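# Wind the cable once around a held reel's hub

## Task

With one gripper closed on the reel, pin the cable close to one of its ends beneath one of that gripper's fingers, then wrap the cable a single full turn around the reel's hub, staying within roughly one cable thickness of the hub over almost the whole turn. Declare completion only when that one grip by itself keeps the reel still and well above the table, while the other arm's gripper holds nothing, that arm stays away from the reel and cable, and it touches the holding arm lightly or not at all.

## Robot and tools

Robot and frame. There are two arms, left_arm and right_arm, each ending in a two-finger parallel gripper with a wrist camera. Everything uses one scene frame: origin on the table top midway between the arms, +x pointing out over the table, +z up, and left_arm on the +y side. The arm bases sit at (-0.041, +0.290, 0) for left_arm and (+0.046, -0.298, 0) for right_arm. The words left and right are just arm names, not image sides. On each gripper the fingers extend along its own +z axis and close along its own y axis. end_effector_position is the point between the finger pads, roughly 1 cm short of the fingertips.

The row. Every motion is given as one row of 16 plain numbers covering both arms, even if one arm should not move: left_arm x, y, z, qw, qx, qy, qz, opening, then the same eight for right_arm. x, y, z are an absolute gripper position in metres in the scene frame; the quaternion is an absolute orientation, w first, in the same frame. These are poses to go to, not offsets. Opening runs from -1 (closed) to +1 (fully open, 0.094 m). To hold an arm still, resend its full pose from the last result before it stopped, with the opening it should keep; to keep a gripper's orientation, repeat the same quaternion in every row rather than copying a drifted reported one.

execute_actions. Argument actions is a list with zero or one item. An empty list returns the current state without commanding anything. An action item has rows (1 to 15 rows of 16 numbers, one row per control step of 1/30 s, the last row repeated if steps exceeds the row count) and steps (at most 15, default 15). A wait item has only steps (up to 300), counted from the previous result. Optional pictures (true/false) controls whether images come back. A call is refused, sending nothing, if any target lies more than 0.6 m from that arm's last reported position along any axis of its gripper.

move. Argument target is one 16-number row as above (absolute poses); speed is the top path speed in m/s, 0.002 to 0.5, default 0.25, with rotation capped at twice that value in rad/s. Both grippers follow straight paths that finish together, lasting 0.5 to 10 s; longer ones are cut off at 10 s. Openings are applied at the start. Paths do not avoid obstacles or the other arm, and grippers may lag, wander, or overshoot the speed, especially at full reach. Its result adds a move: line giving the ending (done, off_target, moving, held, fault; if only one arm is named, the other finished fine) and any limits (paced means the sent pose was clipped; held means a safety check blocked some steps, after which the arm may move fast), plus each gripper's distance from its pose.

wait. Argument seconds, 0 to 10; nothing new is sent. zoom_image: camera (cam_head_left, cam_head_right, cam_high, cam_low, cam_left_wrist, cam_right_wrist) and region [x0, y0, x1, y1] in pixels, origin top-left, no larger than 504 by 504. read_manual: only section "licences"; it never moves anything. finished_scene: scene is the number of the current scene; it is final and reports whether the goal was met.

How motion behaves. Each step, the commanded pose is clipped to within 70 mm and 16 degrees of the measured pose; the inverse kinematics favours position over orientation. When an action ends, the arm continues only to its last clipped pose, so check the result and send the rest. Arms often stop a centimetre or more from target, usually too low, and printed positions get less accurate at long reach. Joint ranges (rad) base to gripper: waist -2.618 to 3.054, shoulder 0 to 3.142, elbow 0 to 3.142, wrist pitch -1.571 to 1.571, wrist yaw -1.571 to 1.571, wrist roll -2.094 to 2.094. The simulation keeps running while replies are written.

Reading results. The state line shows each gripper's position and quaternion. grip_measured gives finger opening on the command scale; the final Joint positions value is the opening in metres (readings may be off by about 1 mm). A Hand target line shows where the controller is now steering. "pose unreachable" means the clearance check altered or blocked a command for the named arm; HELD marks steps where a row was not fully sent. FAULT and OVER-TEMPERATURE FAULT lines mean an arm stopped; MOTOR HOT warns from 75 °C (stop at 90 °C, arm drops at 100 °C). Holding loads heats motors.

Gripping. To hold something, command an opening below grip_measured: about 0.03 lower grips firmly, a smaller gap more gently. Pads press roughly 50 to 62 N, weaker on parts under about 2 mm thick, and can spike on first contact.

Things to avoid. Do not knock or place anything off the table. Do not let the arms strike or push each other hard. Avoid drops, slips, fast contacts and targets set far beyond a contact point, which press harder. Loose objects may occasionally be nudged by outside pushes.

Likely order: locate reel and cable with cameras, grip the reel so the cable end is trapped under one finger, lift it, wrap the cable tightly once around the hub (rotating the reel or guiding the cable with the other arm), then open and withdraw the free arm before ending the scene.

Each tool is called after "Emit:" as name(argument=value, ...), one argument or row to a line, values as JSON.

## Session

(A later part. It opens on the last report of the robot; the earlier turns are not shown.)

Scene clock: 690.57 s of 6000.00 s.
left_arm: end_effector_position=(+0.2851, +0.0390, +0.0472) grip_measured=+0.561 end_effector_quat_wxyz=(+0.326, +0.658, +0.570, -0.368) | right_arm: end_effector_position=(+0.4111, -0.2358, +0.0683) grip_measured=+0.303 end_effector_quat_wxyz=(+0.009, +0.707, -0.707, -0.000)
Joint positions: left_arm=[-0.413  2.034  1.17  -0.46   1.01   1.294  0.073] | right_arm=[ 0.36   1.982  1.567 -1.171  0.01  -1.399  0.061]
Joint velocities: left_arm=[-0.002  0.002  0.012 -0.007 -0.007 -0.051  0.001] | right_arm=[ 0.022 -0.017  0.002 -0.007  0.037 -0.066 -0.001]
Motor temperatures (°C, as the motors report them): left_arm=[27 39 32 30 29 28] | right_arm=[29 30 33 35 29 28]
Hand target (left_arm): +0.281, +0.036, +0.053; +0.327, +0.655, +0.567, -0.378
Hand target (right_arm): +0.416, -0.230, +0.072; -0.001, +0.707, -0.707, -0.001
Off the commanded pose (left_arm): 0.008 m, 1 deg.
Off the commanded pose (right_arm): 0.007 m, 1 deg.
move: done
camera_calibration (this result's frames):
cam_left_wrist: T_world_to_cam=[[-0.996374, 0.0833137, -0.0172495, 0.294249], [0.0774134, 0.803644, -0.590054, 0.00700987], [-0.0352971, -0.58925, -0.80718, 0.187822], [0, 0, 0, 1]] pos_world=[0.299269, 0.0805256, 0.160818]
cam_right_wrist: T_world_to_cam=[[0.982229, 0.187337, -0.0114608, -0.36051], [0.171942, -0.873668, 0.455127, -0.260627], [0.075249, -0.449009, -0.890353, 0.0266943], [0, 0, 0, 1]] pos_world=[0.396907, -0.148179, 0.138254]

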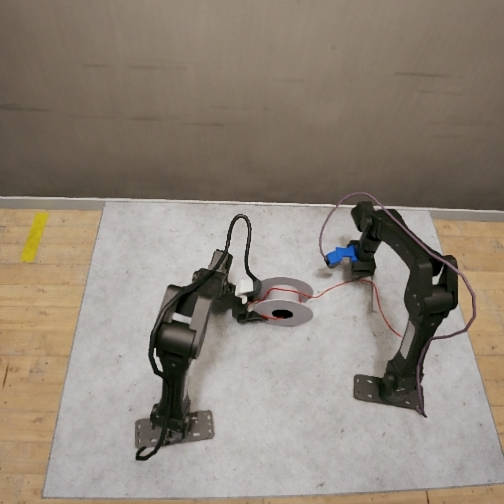

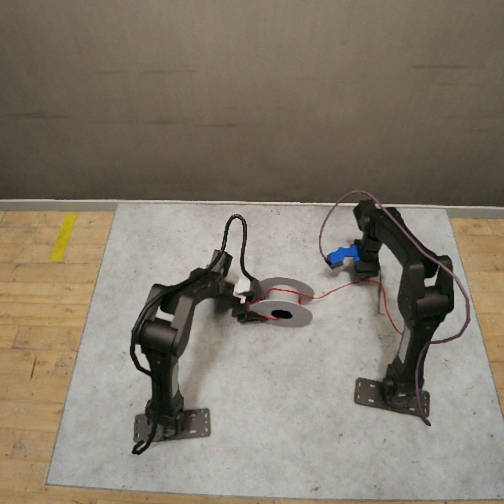

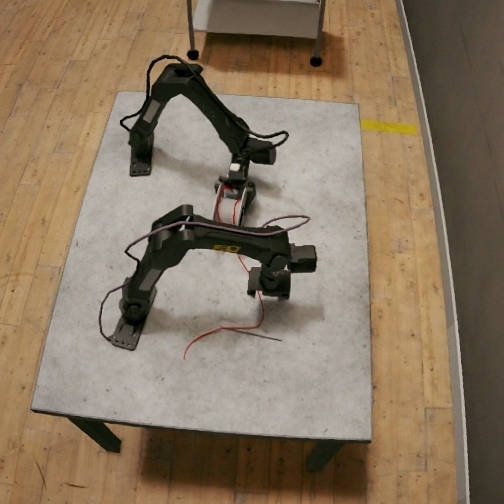

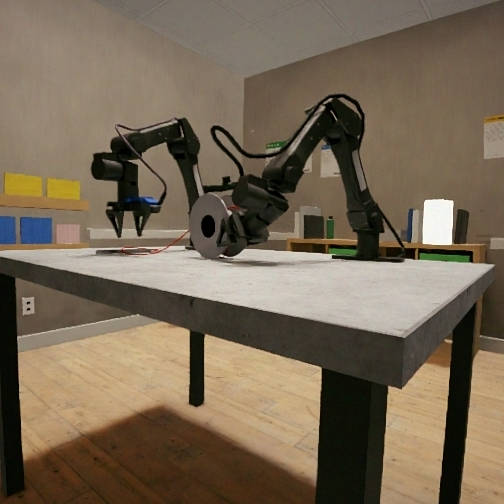

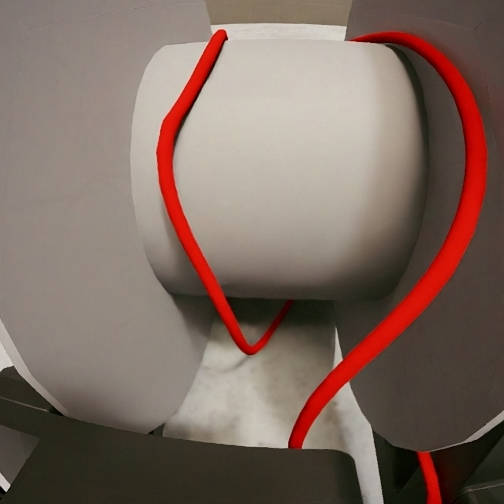

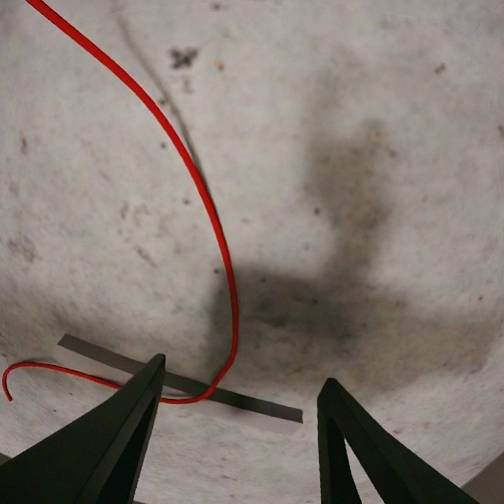

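Emit:
move(
  target=[0.281,0.036,0.053,0.325,0.65,0.563,-0.375,0.45,0.405,-0.23,0.012,0,-0.707,0.707,0,-0.2],
  speed=0.08,
)

Emit:
execute_actions(
  actions=[
    {"rows":[[0.281,0.036,0.053,0.325,0.65,0.563,-0.375,0.45,0.405,-0.23,0.012,0,-0.707,0.707,0,-1]]},
  ],
)

Scene clock: 697.07 s of 6000.00 s.
left_arm: end_effector_position=(+0.2851, +0.0390, +0.0472) grip_measured=+0.561 end_effector_quat_wxyz=(+0.327, +0.659, +0.570, -0.368) | right_arm: end_effector_position=(+0.4113, -0.2358, +0.0201) grip_measured=-0.197 end_effector_quat_wxyz=(-0.006, +0.705, -0.710, +0.010)
Joint positions: left_arm=[-0.413  2.034  1.17  -0.46   1.01   1.296  0.073] | right_arm=[ 0.36   1.999  1.393 -0.944  0.01  -1.393  0.038]
Joint velocities: left_arm=[ 0.002  0.002 -0.017 -0.051 -0.022  0.022  0.001] | right_arm=[ 0.002 -0.012  0.002  0.095  0.037 -0.007 -0.   ]
Motor temperatures (°C, as the motors report them): left_arm=[27 39 32 30 29 28] | right_arm=[29 31 32 34 29 28]
Hand target (left_arm): +0.281, +0.036, +0.053; +0.327, +0.655, +0.567, -0.378
Hand target (right_arm): +0.406, -0.230, +0.012; -0.000, +0.707, -0.707, +0.000
Off the commanded pose (left_arm): 0.008 m, 1 deg.
Off the commanded pose (right_arm): 0.012 m, 1 deg.
move: off_target (right_arm)
camera_calibration (this result's frames):
cam_left_wrist: T_world_to_cam=[[-0.996285, 0.0840951, -0.0185549, 0.294255], [0.0788107, 0.803482, -0.59009, 0.00661956], [-0.0347152, -0.58936, -0.807124, 0.187658], [0, 0, 0, 1]] pos_world=[0.299154, 0.0805339, 0.160829]
cam_right_wrist: T_world_to_cam=[[0.983064, 0.181675, 0.0240665, -0.363647], [0.150989, -0.877353, 0.455471, -0.230927], [0.103863, -0.444123, -0.889925, -0.0268954], [0, 0, 0, 1]] pos_world=[0.395149, -0.148484, 0.0899973]

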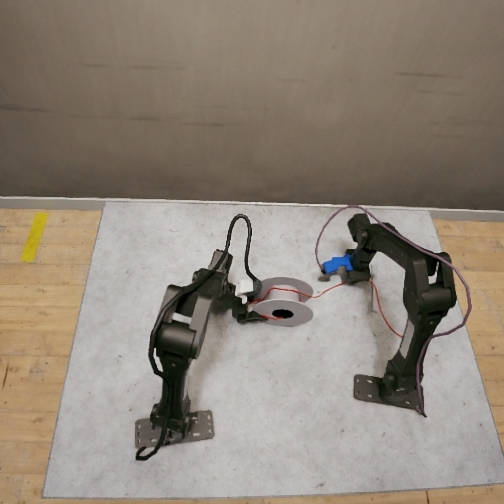

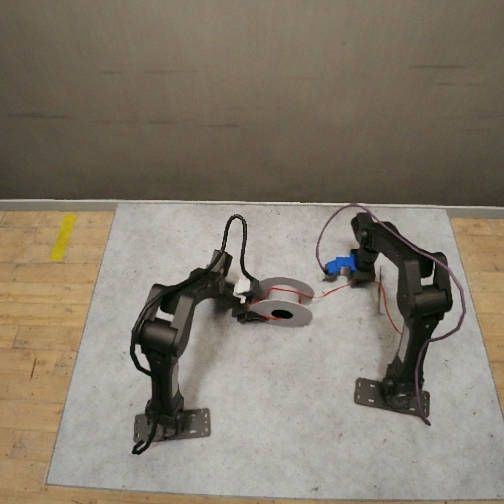

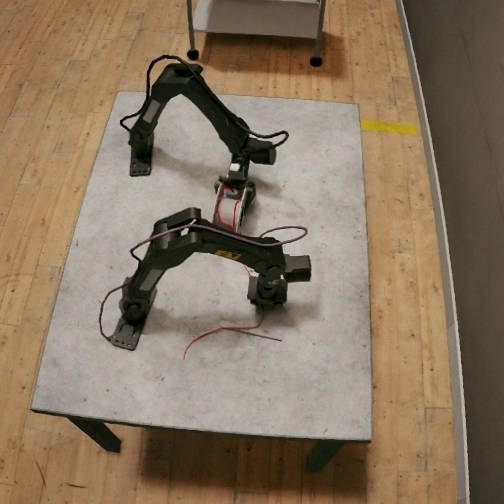

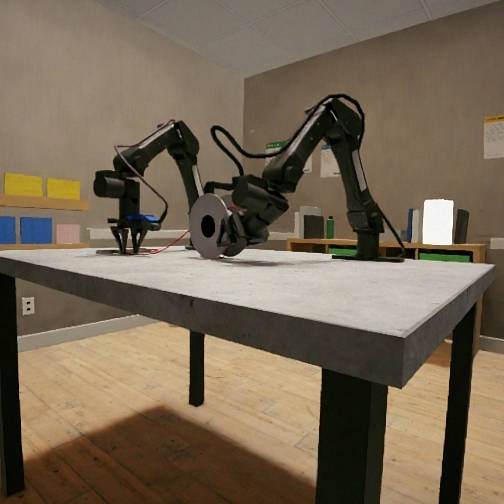

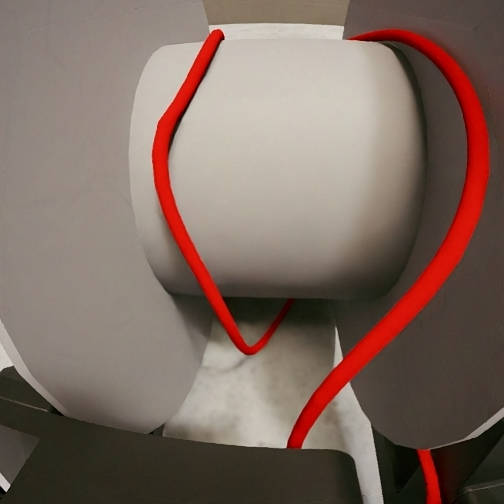

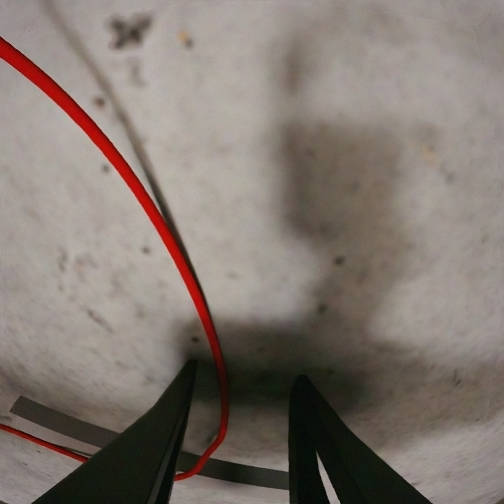

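Scene clock: 697.57 s of 6000.00 s.
left_arm: end_effector_position=(+0.2851, +0.0390, +0.0472) grip_measured=+0.561 end_effector_quat_wxyz=(+0.327, +0.659, +0.570, -0.368) | right_arm: end_effector_position=(+0.4118, -0.2357, +0.0201) grip_measured=-0.997 end_effector_quat_wxyz=(-0.006, +0.705, -0.710, +0.011)
Joint positions: left_arm=[-0.413  2.034  1.17  -0.46   1.01   1.296  0.073] | right_arm=[ 0.36   1.999  1.393 -0.942  0.01  -1.393  0.   ]
Joint velocities: left_arm=[ 0.007 -0.012 -0.007 -0.051 -0.051  0.022 -0.   ] | right_arm=[-0.002 -0.012 -0.002 -0.007 -0.051 -0.037 -0.001]
Motor temperatures (°C, as the motors report them): left_arm=[27 39 32 30 29 28] | right_arm=[29 31 32 34 29 28]
Hand target (left_arm): +0.281, +0.036, +0.053; +0.327, +0.655, +0.567, -0.378
Hand target (right_arm): +0.405, -0.230, +0.012; -0.000, +0.707, -0.707, -0.000
Off the commanded pose (left_arm): 0.008 m, 1 deg.
Off the commanded pose (right_arm): 0.012 m, 1 deg.
Steps of this call (steps 1 to 15: all 15 steps of this action). Readings (end_effector_position):
1: left_arm (+0.2851, +0.0390, +0.0472) | right_arm (+0.4115, -0.2358, +0.0201)
2: left_arm (+0.2851, +0.0390, +0.0472) | right_arm (+0.4116, -0.2358, +0.0201)
4: left_arm (+0.2851, +0.0390, +0.0472) | right_arm (+0.4116, -0.2358, +0.0201)
8: left_arm (+0.2851, +0.0390, +0.0472) | right_arm (+0.4117, -0.2357, +0.0201)
15: the state above
camera_calibration (this result's frames):
cam_left_wrist: T_world_to_cam=[[-0.996285, 0.0840951, -0.0185549, 0.294255], [0.0788107, 0.803482, -0.59009, 0.00661956], [-0.0347152, -0.58936, -0.807124, 0.187658], [0, 0, 0, 1]] pos_world=[0.299154, 0.0805339, 0.160829]
cam_right_wrist: T_world_to_cam=[[0.983007, 0.181665, 0.0263544, -0.364241], [0.149961, -0.877531, 0.455469, -0.230551], [0.10587, -0.443777, -0.889862, -0.0276462], [0, 0, 0, 1]] pos_world=[0.395552, -0.148414, 0.0900066]

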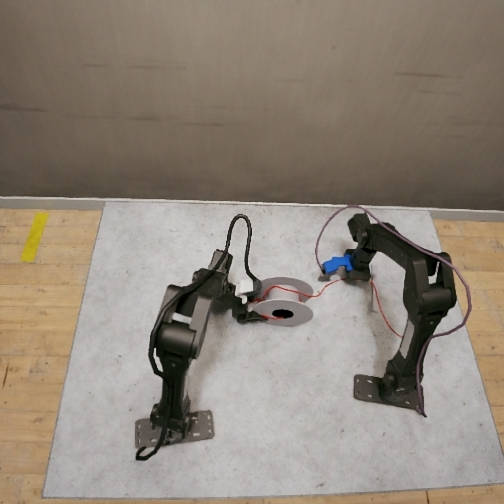

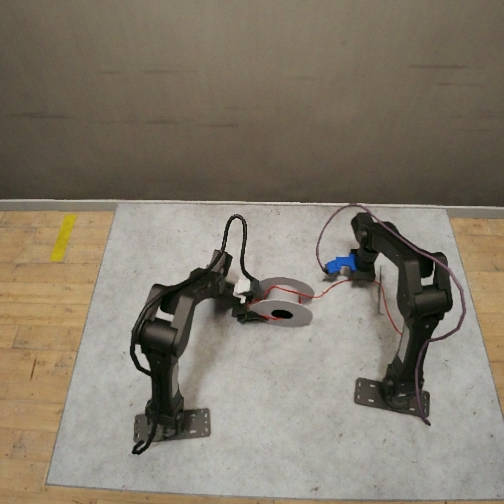

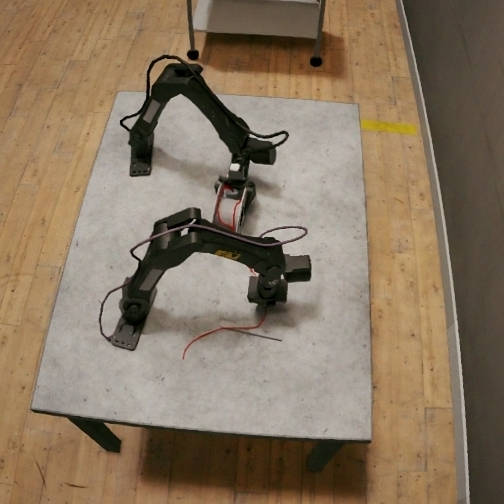

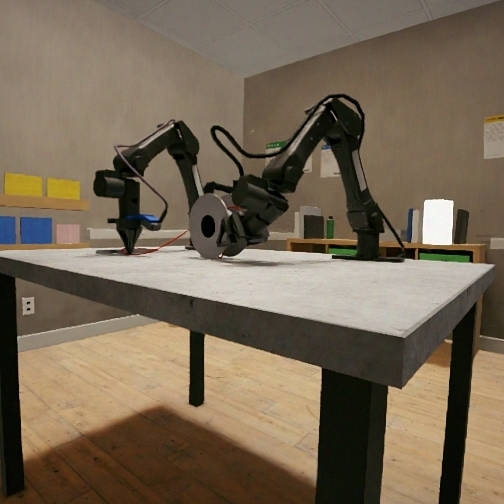

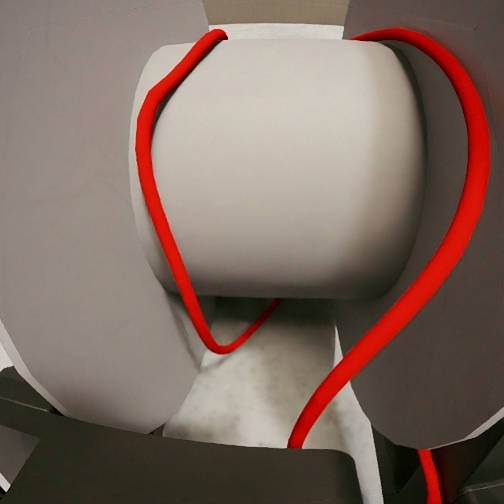

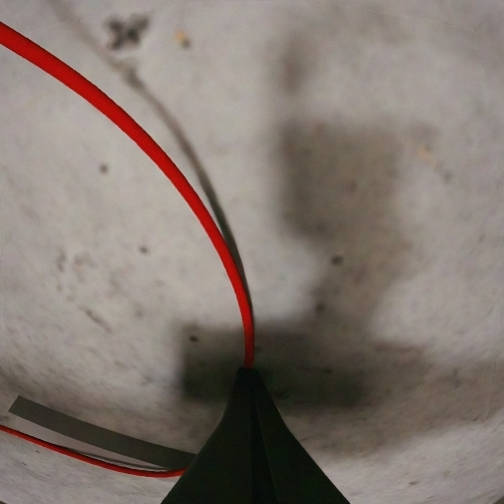

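Slipped under; go lower.

Emit:
move(
  target=[0.281,0.036,0.053,0.325,0.65,0.563,-0.375,0.45,0.405,-0.225,0.003,0,-0.707,0.707,0,-0.5],
  speed=0.02,
)

Emit:
execute_actions(
  actions=[
    {"rows":[[0.281,0.036,0.053,0.325,0.65,0.563,-0.375,0.45,0.405,-0.225,0.003,0,-0.707,0.707,0,-1]]},
  ],
  pictures=false,
)

Scene clock: 701.63 s of 6000.00 s.
left_arm: end_effector_position=(+0.2851, +0.0390, +0.0472) grip_measured=+0.561 end_effector_quat_wxyz=(+0.327, +0.659, +0.569, -0.367) | right_arm: end_effector_position=(+0.4144, -0.2295, +0.0173) grip_measured=-0.503 end_effector_quat_wxyz=(-0.014, +0.706, -0.708, +0.015)
Joint positions: left_arm=[-0.413  2.034  1.17  -0.46   1.009  1.296  0.073] | right_arm=[ 0.375  2.001  1.384 -0.914  0.01  -1.381  0.023]
Joint velocities: left_arm=[ 0.007  0.002 -0.002  0.022 -0.037 -0.081  0.   ] | right_arm=[ 0.017  0.002  0.002 -0.081  0.022 -0.051 -0.001]
Motor temperatures (°C, as the motors report them): left_arm=[27 39 32 30 29 28] | right_arm=[29 31 32 33 29 28]
Hand target (left_arm): +0.281, +0.036, +0.053; +0.327, +0.655, +0.567, -0.378
Hand target (right_arm): +0.405, -0.225, +0.003; -0.000, +0.707, -0.707, -0.000
Off the commanded pose (left_arm): 0.008 m, 1 deg.
Off the commanded pose (right_arm): 0.018 m, 2 deg.
move: off_target (right_arm)
camera_calibration (this result's frames):
cam_left_wrist: T_world_to_cam=[[-0.996245, 0.0843999, -0.0192806, 0.294286], [0.0794956, 0.803617, -0.589814, 0.00634639], [-0.0342861, -0.589132, -0.807309, 0.187509], [0, 0, 0, 1]] pos_world=[0.299105, 0.0805299, 0.160795]
cam_right_wrist: T_world_to_cam=[[0.9818, 0.184927, 0.0432468, -0.366826], [0.14544, -0.878555, 0.45496, -0.22255], [0.122129, -0.44039, -0.889461, -0.0335822], [0, 0, 0, 1]] pos_world=[0.396618, -0.142476, 0.0872454]

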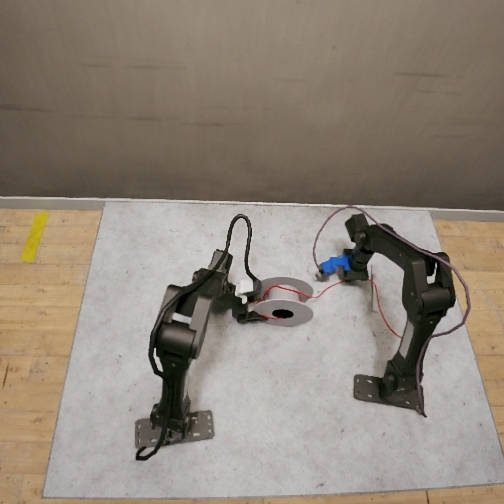

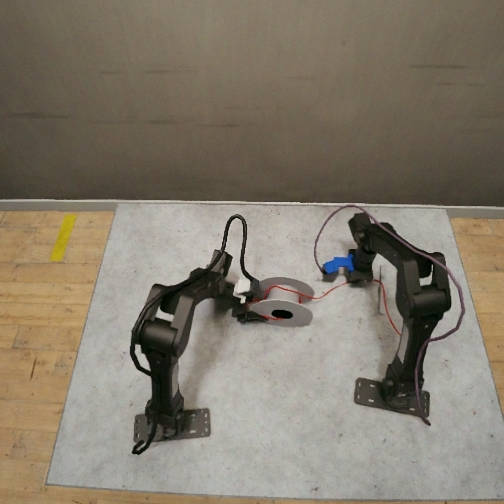

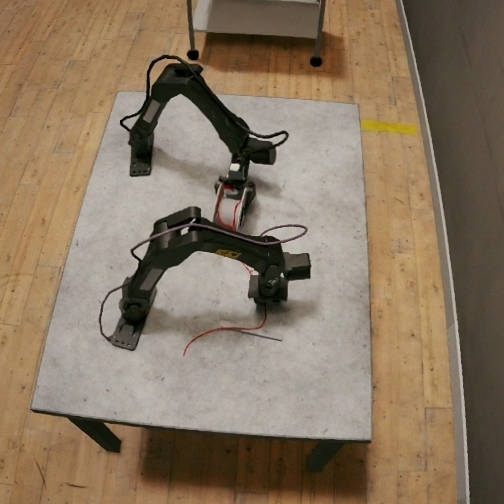

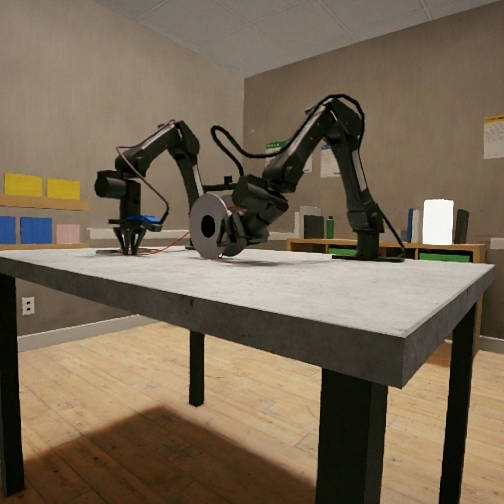

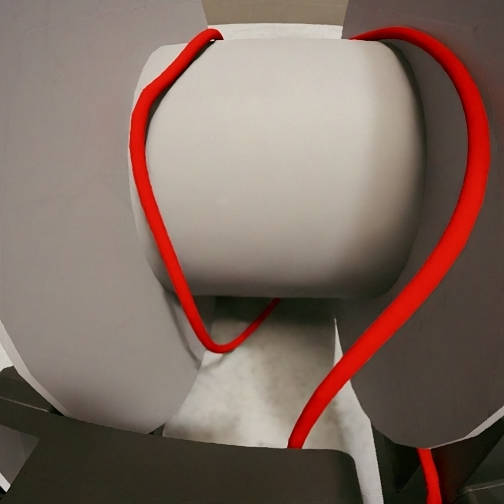

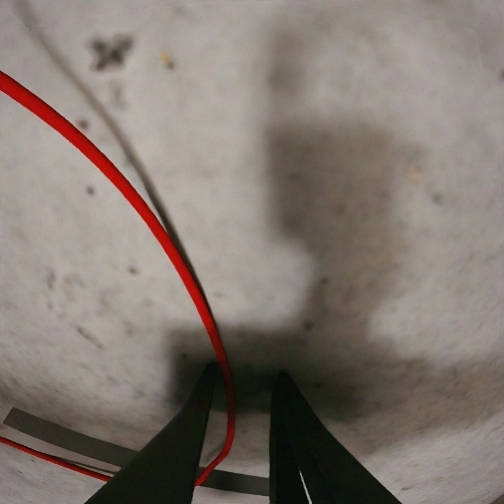

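Scene clock: 702.13 s of 6000.00 s.
left_arm: end_effector_position=(+0.2851, +0.0390, +0.0472) grip_measured=+0.561 end_effector_quat_wxyz=(+0.327, +0.659, +0.569, -0.368) | right_arm: end_effector_position=(+0.4144, -0.2295, +0.0173) grip_measured=-0.974 end_effector_quat_wxyz=(-0.014, +0.706, -0.708, +0.015)
Joint positions: left_arm=[-0.413  2.034  1.17  -0.46   1.01   1.296  0.073] | right_arm=[ 0.375  2.001  1.384 -0.914  0.01  -1.381  0.001]
Joint velocities: left_arm=[-0.012 -0.012  0.012 -0.022 -0.007  0.081 -0.001] | right_arm=[ 0.012 -0.017  0.002 -0.022 -0.066 -0.066 -0.   ]
Motor temperatures (°C, as the motors report them): left_arm=[27 39 32 30 29 28] | right_arm=[29 31 32 33 29 28]
Hand target (left_arm): +0.281, +0.036, +0.053; +0.327, +0.655, +0.567, -0.378
Hand target (right_arm): +0.405, -0.225, +0.003; -0.000, +0.707, -0.707, -0.000
Off the commanded pose (left_arm): 0.008 m, 1 deg.
Off the commanded pose (right_arm): 0.018 m, 2 deg.
Steps of this call (steps 1 to 15: all 15 steps of this action). Readings (end_effector_position):
1: left_arm (+0.2851, +0.0390, +0.0472) | right_arm (+0.4144, -0.2295, +0.0173)
2: left_arm (+0.2851, +0.0390, +0.0472) | right_arm (+0.4143, -0.2295, +0.0173)
4: left_arm (+0.2851, +0.0390, +0.0472) | right_arm (+0.4144, -0.2295, +0.0173)
8: left_arm (+0.2851, +0.0390, +0.0472) | right_arm (+0.4144, -0.2295, +0.0173)
15: the state above

Emit:
move(
  target=[0.29,0.08,0.15,0.325,0.65,0.563,-0.375,0.45,0.29,-0.28,0.05,0,-0.707,0.707,0,-1],
  speed=0.08,
)

Scene clock: 707.90 s of 6000.00 s.
left_arm: end_effector_position=(+0.2836, +0.0851, +0.1186) grip_measured=+0.561 end_effector_quat_wxyz=(+0.287, +0.659, +0.589, -0.369) | right_arm: end_effector_position=(+0.2993, -0.2785, +0.0477) grip_measured=-0.974 end_effector_quat_wxyz=(-0.004, +0.708, -0.706, +0.010)
Joint positions: left_arm=[-0.302  1.943  1.399 -1.039  0.973  1.518  0.073] | right_arm=[ 0.269  1.541  0.951 -0.962  0.01  -1.493  0.001]
Joint velocities: left_arm=[-0.007 -0.017 -0.002  0.037  0.051  0.022 -0.   ] | right_arm=[-0.007 -0.002  0.012  0.037 -0.051 -0.051 -0.   ]
Motor temperatures (°C, as the motors report them): left_arm=[27 39 33 30 29 28] | right_arm=[29 32 32 33 29 28]
Hand target (left_arm): +0.290, +0.081, +0.150; +0.329, +0.655, +0.567, -0.376
Hand target (right_arm): +0.290, -0.280, +0.048; +0.001, +0.707, -0.707, +0.001
Off the commanded pose (left_arm): 0.032 m, 5 deg.
Off the commanded pose (right_arm): 0.010 m, 1 deg.
move: off_target (left_arm)
camera_calibration (this result's frames):
cam_left_wrist: T_world_to_cam=[[-0.995033, 0.0882051, 0.0461339, 0.28182], [0.0493968, 0.839918, -0.54046, 0.0111426], [-0.08642, -0.535497, -0.840104, 0.286335], [0, 0, 0, 1]] pos_world=[0.304615, 0.119115, 0.233571]
cam_right_wrist: T_world_to_cam=[[0.981334, 0.19107, 0.0218181, -0.243277], [0.160173, -0.874849, 0.457147, -0.266186], [0.106434, -0.445119, -0.889123, -0.0107143], [0, 0, 0, 1]] pos_world=[0.282512, -0.191159, 0.117468]

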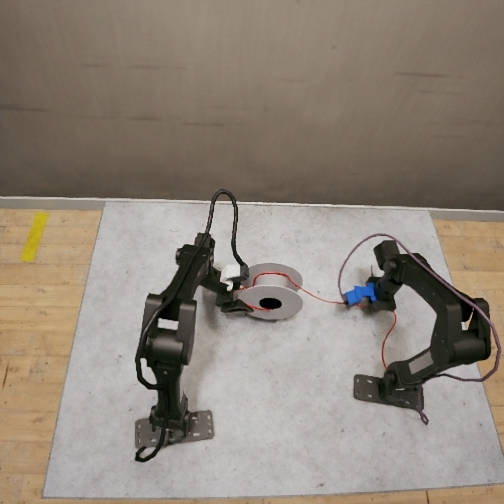

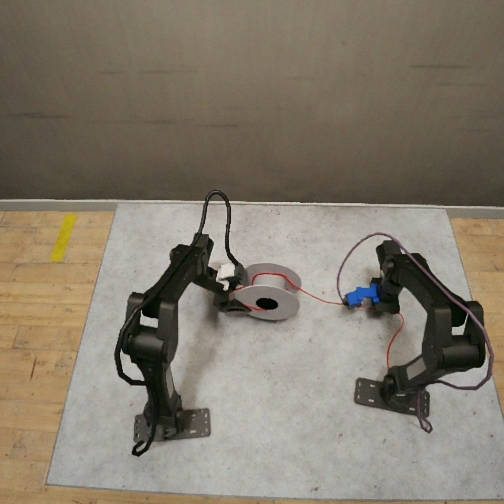

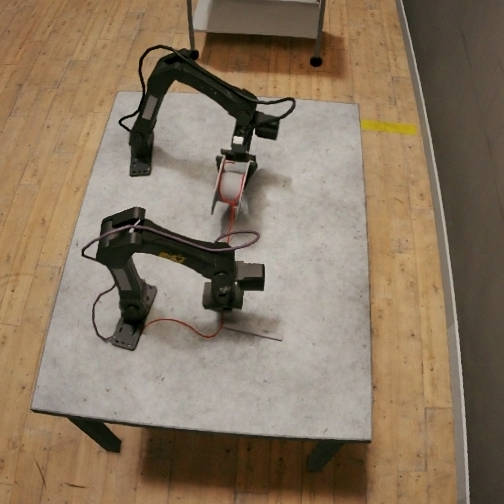

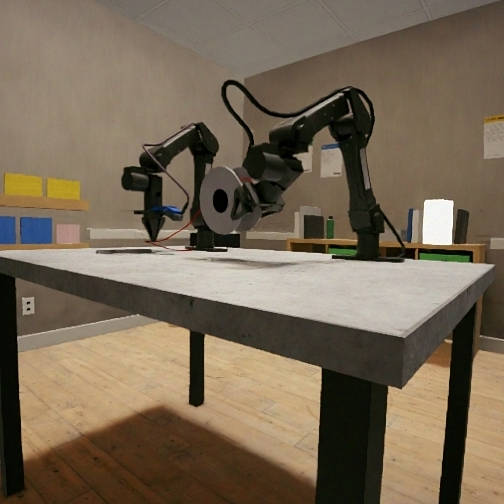

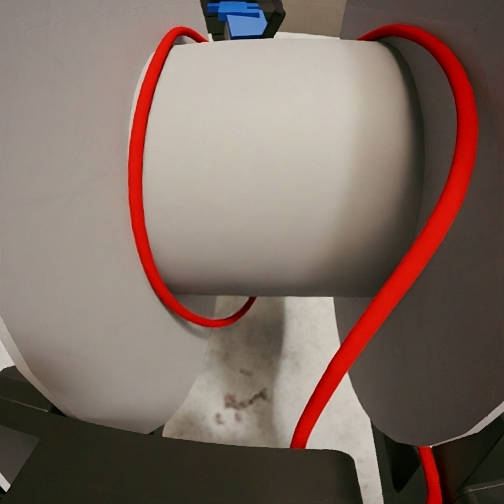

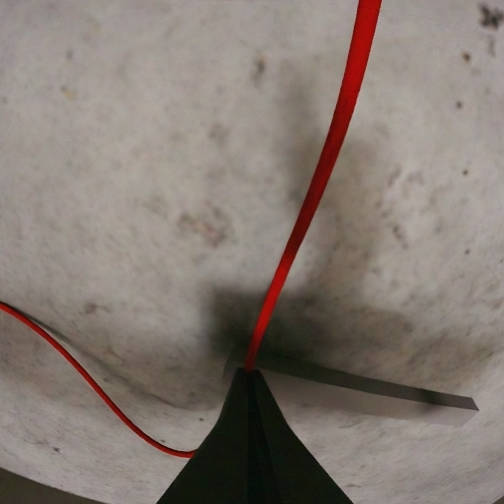

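Emit:
move(
  target=[0.295,0.10,0.25,0.4,0.6,0.52,-0.46,0.45,0.28,-0.26,0.06,0,-0.707,0.707,0,-1],
  speed=0.06,
)

Scene clock: 714.23 s of 6000.00 s.
left_arm: end_effector_position=(+0.2887, +0.1027, +0.2261) grip_measured=+0.561 end_effector_quat_wxyz=(+0.369, +0.616, +0.539, -0.441) | right_arm: end_effector_position=(+0.2879, -0.2632, +0.0574) grip_measured=-0.974 end_effector_quat_wxyz=(-0.002, +0.706, -0.708, +0.008)
Joint positions: left_arm=[-0.193  1.965  1.693 -1.548  1.214  1.814  0.073] | right_arm=[ 0.336  1.498  0.951 -1.012  0.01  -1.422  0.001]
Joint velocities: left_arm=[-0.012  0.002  0.022 -0.022 -0.022  0.095 -0.001] | right_arm=[-0.002  0.002 -0.002 -0.051  0.051 -0.007 -0.001]
Motor temperatures (°C, as the motors report them): left_arm=[27 39 33 30 29 28] | right_arm=[29 32 32 32 29 28]
Hand target (left_arm): +0.295, +0.101, +0.250; +0.405, +0.597, +0.525, -0.452
Hand target (right_arm): +0.280, -0.260, +0.059; -0.001, +0.707, -0.707, -0.001
Off the commanded pose (left_arm): 0.025 m, 5 deg.
Off the commanded pose (right_arm): 0.009 m, 1 deg.
joint sent to its limit (left arm) — the command would take joint 4 (wrist pitch) past its lower limit, so that joint was sent only as far as its limit.
move: off_target (left_arm)
camera_calibration (this result's frames):
cam_left_wrist: T_world_to_cam=[[-0.995337, 0.0933459, 0.0242898, 0.284872], [0.0455128, 0.676551, -0.734988, 0.116128], [-0.0850414, -0.730455, -0.677645, 0.369384], [0, 0, 0, 1]] pos_world=[0.309672, 0.16466, 0.328745]
cam_right_wrist: T_world_to_cam=[[0.98239, 0.186205, 0.0153819, -0.236428], [0.158867, -0.875807, 0.455766, -0.255175], [0.0983376, -0.445296, -0.889967, 0.00826109], [0, 0, 0, 1]] pos_world=[0.271991, -0.175782, 0.127289]

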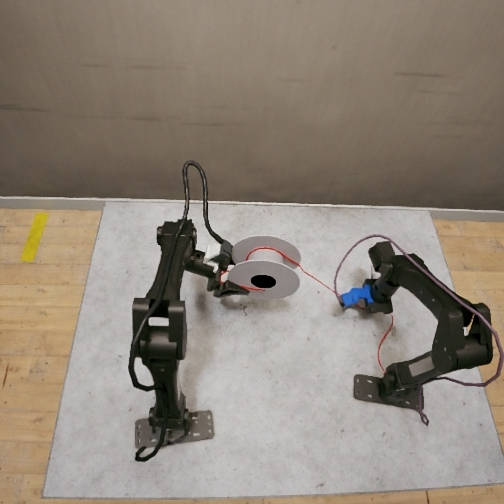

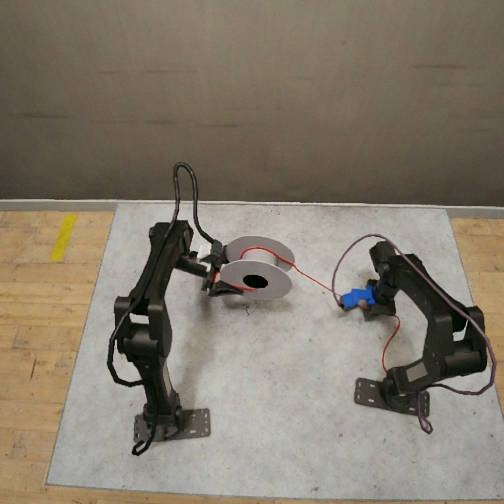

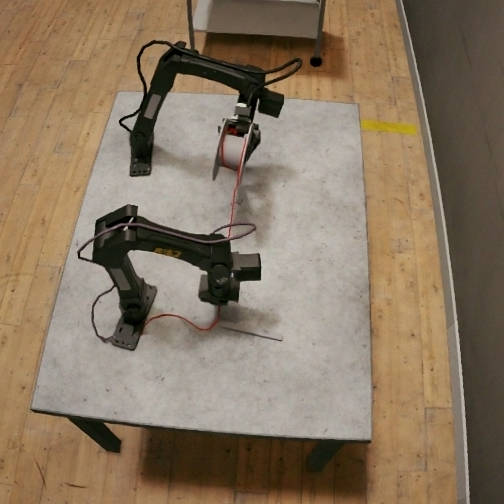

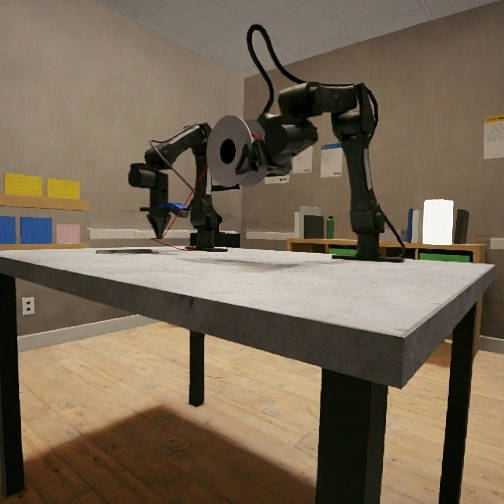

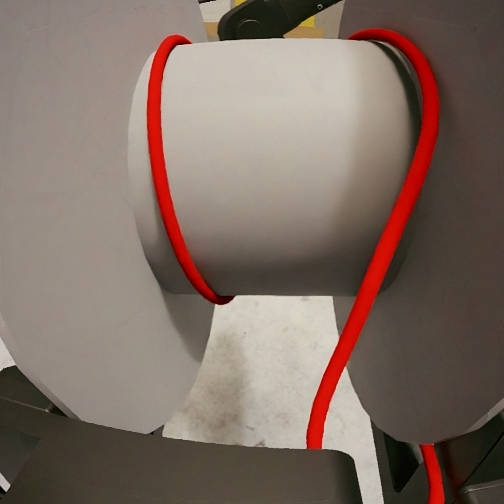

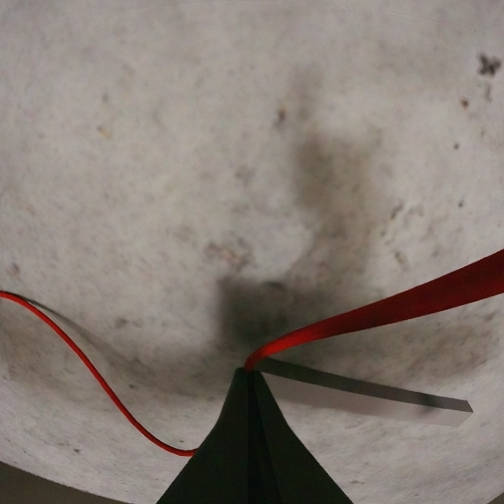

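Emit:
move(
  target=[0.33,0.09,0.32,0.5,0.5,0.5,-0.5,0.45,0.30,-0.2,0.07,0,-0.707,0.707,0,-1],
  speed=0.05,
)

Scene clock: 722.50 s of 6000.00 s.
left_arm: end_effector_position=(+0.3362, +0.0891, +0.2939) grip_measured=+0.548 end_effector_quat_wxyz=(+0.458, +0.520, +0.523, -0.496) | right_arm: end_effector_position=(+0.3012, -0.2040, +0.0699) grip_measured=-0.974 end_effector_quat_wxyz=(-0.008, +0.706, -0.708, +0.008)
Joint positions: left_arm=[-0.193  1.923  1.723 -1.068  1.479  1.224  0.073] | right_arm=[ 0.545  1.581  1.083 -1.052  0.009 -1.213  0.001]
Joint velocities: left_arm=[ 0.007 -0.046 -0.134  0.256  0.022 -0.212 -0.   ] | right_arm=[-0.007  0.007  0.002  0.037  0.051 -0.037 -0.   ]
Motor temperatures (°C, as the motors report them): left_arm=[27 39 33 30 30 28] | right_arm=[29 31 32 32 29 28]
Hand target (left_arm): +0.328, +0.091, +0.319; +0.483, +0.517, +0.491, -0.509
Hand target (right_arm): +0.300, -0.199, +0.070; -0.002, +0.707, -0.707, -0.002
Off the commanded pose (left_arm): 0.027 m, 6 deg.
Off the commanded pose (right_arm): 0.004 m, 1 deg.
move: off_target (left_arm)
camera_calibration (this result's frames):
cam_left_wrist: T_world_to_cam=[[-0.99801, -0.0194926, 0.0599612, 0.332317], [-0.062099, 0.468447, -0.881306, 0.270678], [-0.0109096, -0.883276, -0.468726, 0.336792], [0, 0, 0, 1]] pos_world=[0.352139, 0.17716, 0.376487]
cam_right_wrist: T_world_to_cam=[[0.982192, 0.186111, 0.0257266, -0.261404], [0.154746, -0.879007, 0.451, -0.210223], [0.10655, -0.438988, -0.892153, 0.0433523], [0, 0, 0, 1]] pos_world=[0.284661, -0.117106, 0.140213]

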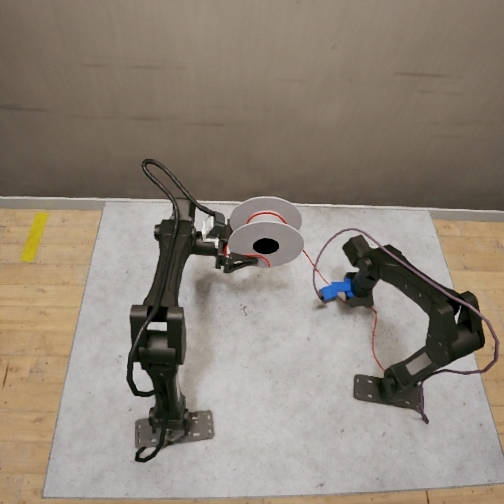

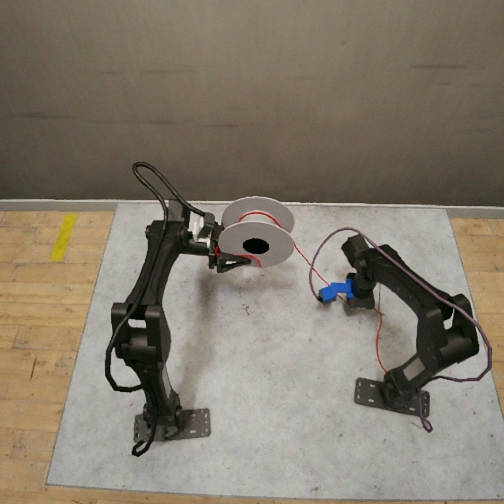

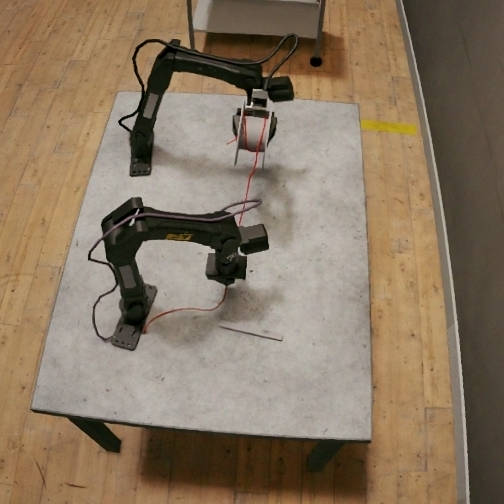

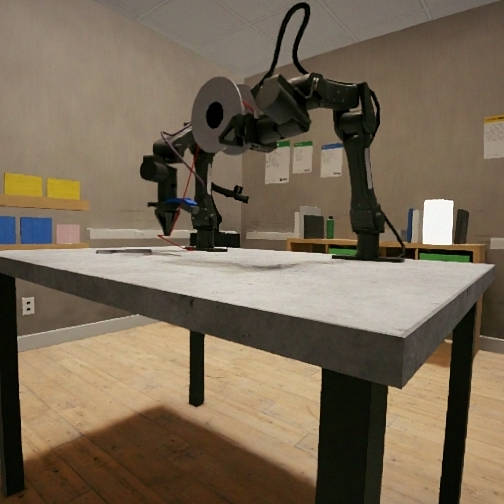

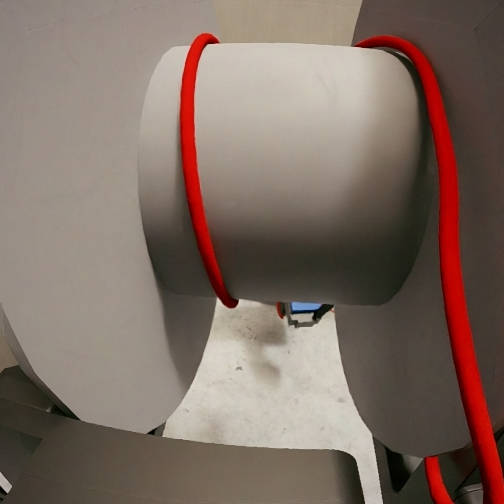

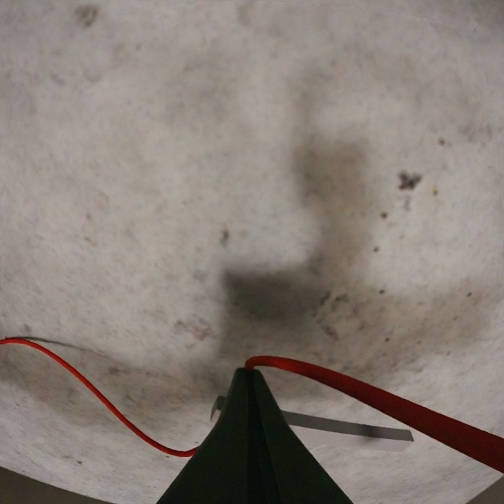

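Reading dropped to .548: possible slip. Check.

Emit:
zoom_image(
  camera="cam_head_right",
  region=[190,200,310,300],
)

Emit:
execute_actions(
  actions=[],
  pictures=false,
)

Region (190, 200, 310, 300) of cam_head_right's 504x504 image, scaled by 4.200, with more detail than that image has.

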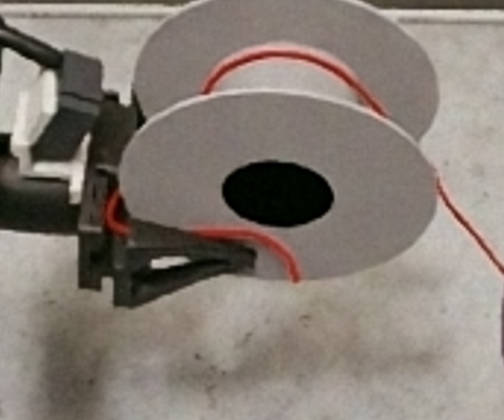

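Scene clock: 725.00 s of 6000.00 s.
left_arm: end_effector_position=(+0.3381, +0.0890, +0.2938) grip_measured=+0.548 end_effector_quat_wxyz=(+0.459, +0.518, +0.524, -0.497) | right_arm: end_effector_position=(+0.3008, -0.2042, +0.0699) grip_measured=-0.974 end_effector_quat_wxyz=(-0.007, +0.706, -0.708, +0.008)
Joint positions: left_arm=[-0.193  1.921  1.716 -1.033  1.48   1.191  0.073] | right_arm=[ 0.545  1.581  1.083 -1.054  0.009 -1.213  0.001]
Joint velocities: left_arm=[ 0.002 -0.002 -0.012 -0.037 -0.051  0.007 -0.001] | right_arm=[ 0.002  0.002 -0.002  0.037 -0.066 -0.066  0.001]
Motor temperatures (°C, as the motors report them): left_arm=[27 39 33 30 30 28] | right_arm=[29 31 32 32 29 28]
Hand target (left_arm): +0.328, +0.091, +0.319; +0.483, +0.517, +0.491, -0.509
Hand target (right_arm): +0.300, -0.199, +0.070; -0.002, +0.707, -0.707, -0.002
Off the commanded pose (left_arm): 0.027 m, 6 deg.
Off the commanded pose (right_arm): 0.004 m, 1 deg.
Steps of this call (steps 1 to 75: nothing new was sent). Readings (end_effector_position):
1: left_arm (+0.3363, +0.0891, +0.2935) | right_arm (+0.3011, -0.2040, +0.0699)
2: left_arm (+0.3365, +0.0891, +0.2933) | right_arm (+0.3011, -0.2040, +0.0699)
4: left_arm (+0.3371, +0.0891, +0.2932) | right_arm (+0.3011, -0.2041, +0.0699)
8: left_arm (+0.3377, +0.0890, +0.2934) | right_arm (+0.3010, -0.2041, +0.0699)
75: the state above

Emit:
move(
  target=[0.33,0.09,0.09,0.47,0.53,0.53,-0.47,0.45,0.31,-0.29,0.07,0,-0.707,0.707,0,-1],
  speed=0.1,
)

Emit:
zoom_image(
  camera="cam_head_right",
  region=[200,250,320,350],
)

Scene clock: 732.97 s of 6000.00 s.
left_arm: end_effector_position=(+0.3337, +0.0920, +0.0759) grip_measured=+0.548 end_effector_quat_wxyz=(+0.450, +0.538, +0.550, -0.453) | right_arm: end_effector_position=(+0.3173, -0.2887, +0.0698) grip_measured=-0.974 end_effector_quat_wxyz=(-0.004, +0.707, -0.707, +0.009)
Joint positions: left_arm=[-0.193  2.132  1.163 -0.238  1.373  1.185  0.073] | right_arm=[ 0.226  1.581  1.083 -1.054  0.009 -1.535  0.001]
Joint velocities: left_arm=[-0.007 -0.012 -0.027  0.168 -0.007 -0.198 -0.   ] | right_arm=[-0.012 -0.027 -0.002 -0.066  0.022 -0.051  0.001]
Motor temperatures (°C, as the motors report them): left_arm=[27 40 33 30 30 28] | right_arm=[29 31 32 32 29 28]
Hand target (left_arm): +0.330, +0.090, +0.089; +0.465, +0.533, +0.528, -0.470
Hand target (right_arm): +0.310, -0.291, +0.070; +0.003, +0.707, -0.707, +0.003
Off the commanded pose (left_arm): 0.015 m, 4 deg.
Off the commanded pose (right_arm): 0.007 m, 1 deg.
move: off_target (left_arm)
camera_calibration (this result's frames):
cam_left_wrist: T_world_to_cam=[[-0.997615, -0.0637144, 0.0265598, 0.349432], [-0.057264, 0.549023, -0.833843, 0.0643769], [0.0385459, -0.833375, -0.551362, 0.222295], [0, 0, 0, 1]] pos_world=[0.343716, 0.172175, 0.166964]
cam_right_wrist: T_world_to_cam=[[0.981719, 0.189204, 0.0207276, -0.260048], [0.159048, -0.875284, 0.456707, -0.287818], [0.104553, -0.445062, -0.889376, 0.00314848], [0, 0, 0, 1]] pos_world=[0.300742, -0.201319, 0.139639]

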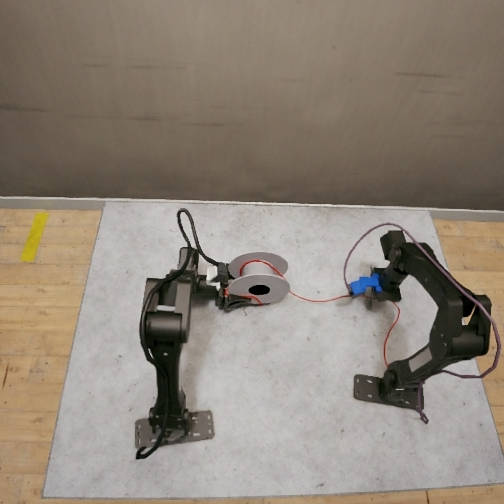

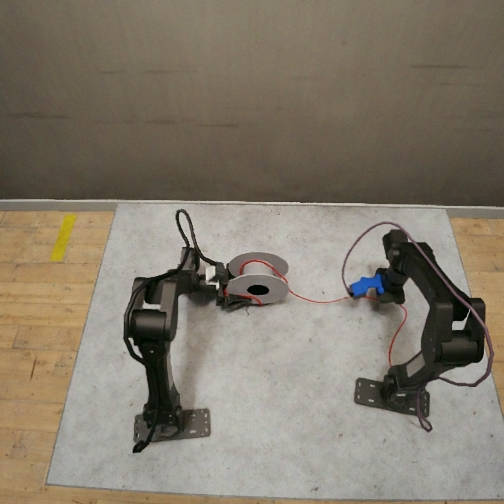

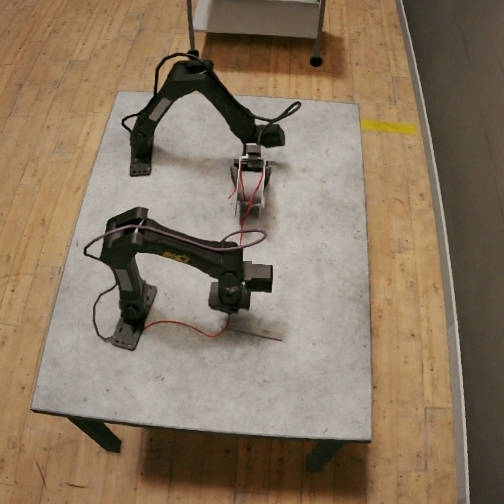

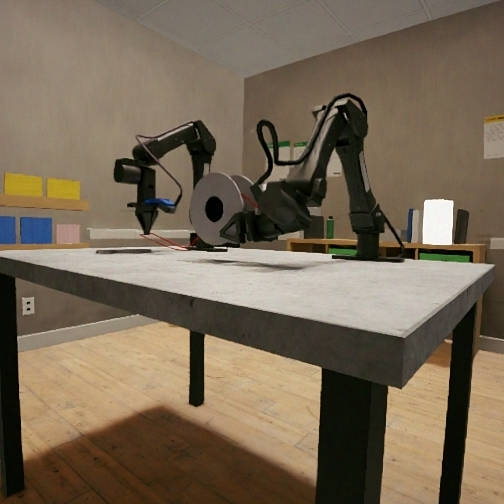

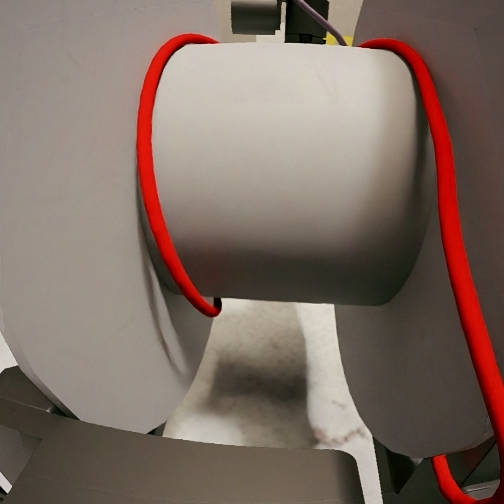

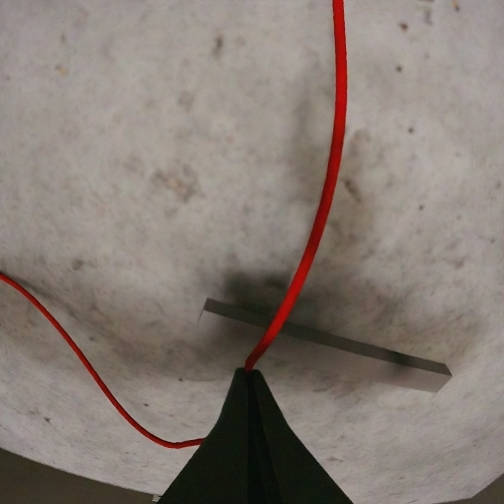

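Region (200, 250, 320, 350) of cam_head_right's 504x504 image, scaled by 4.200, with more detail than that image has.

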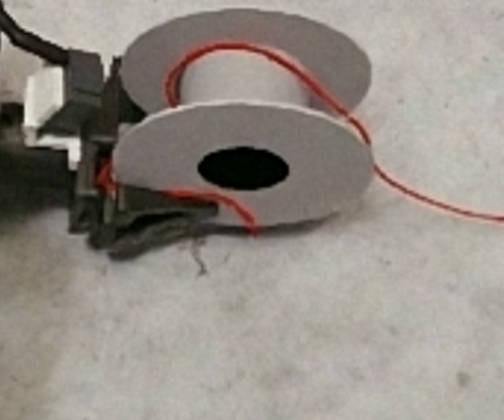

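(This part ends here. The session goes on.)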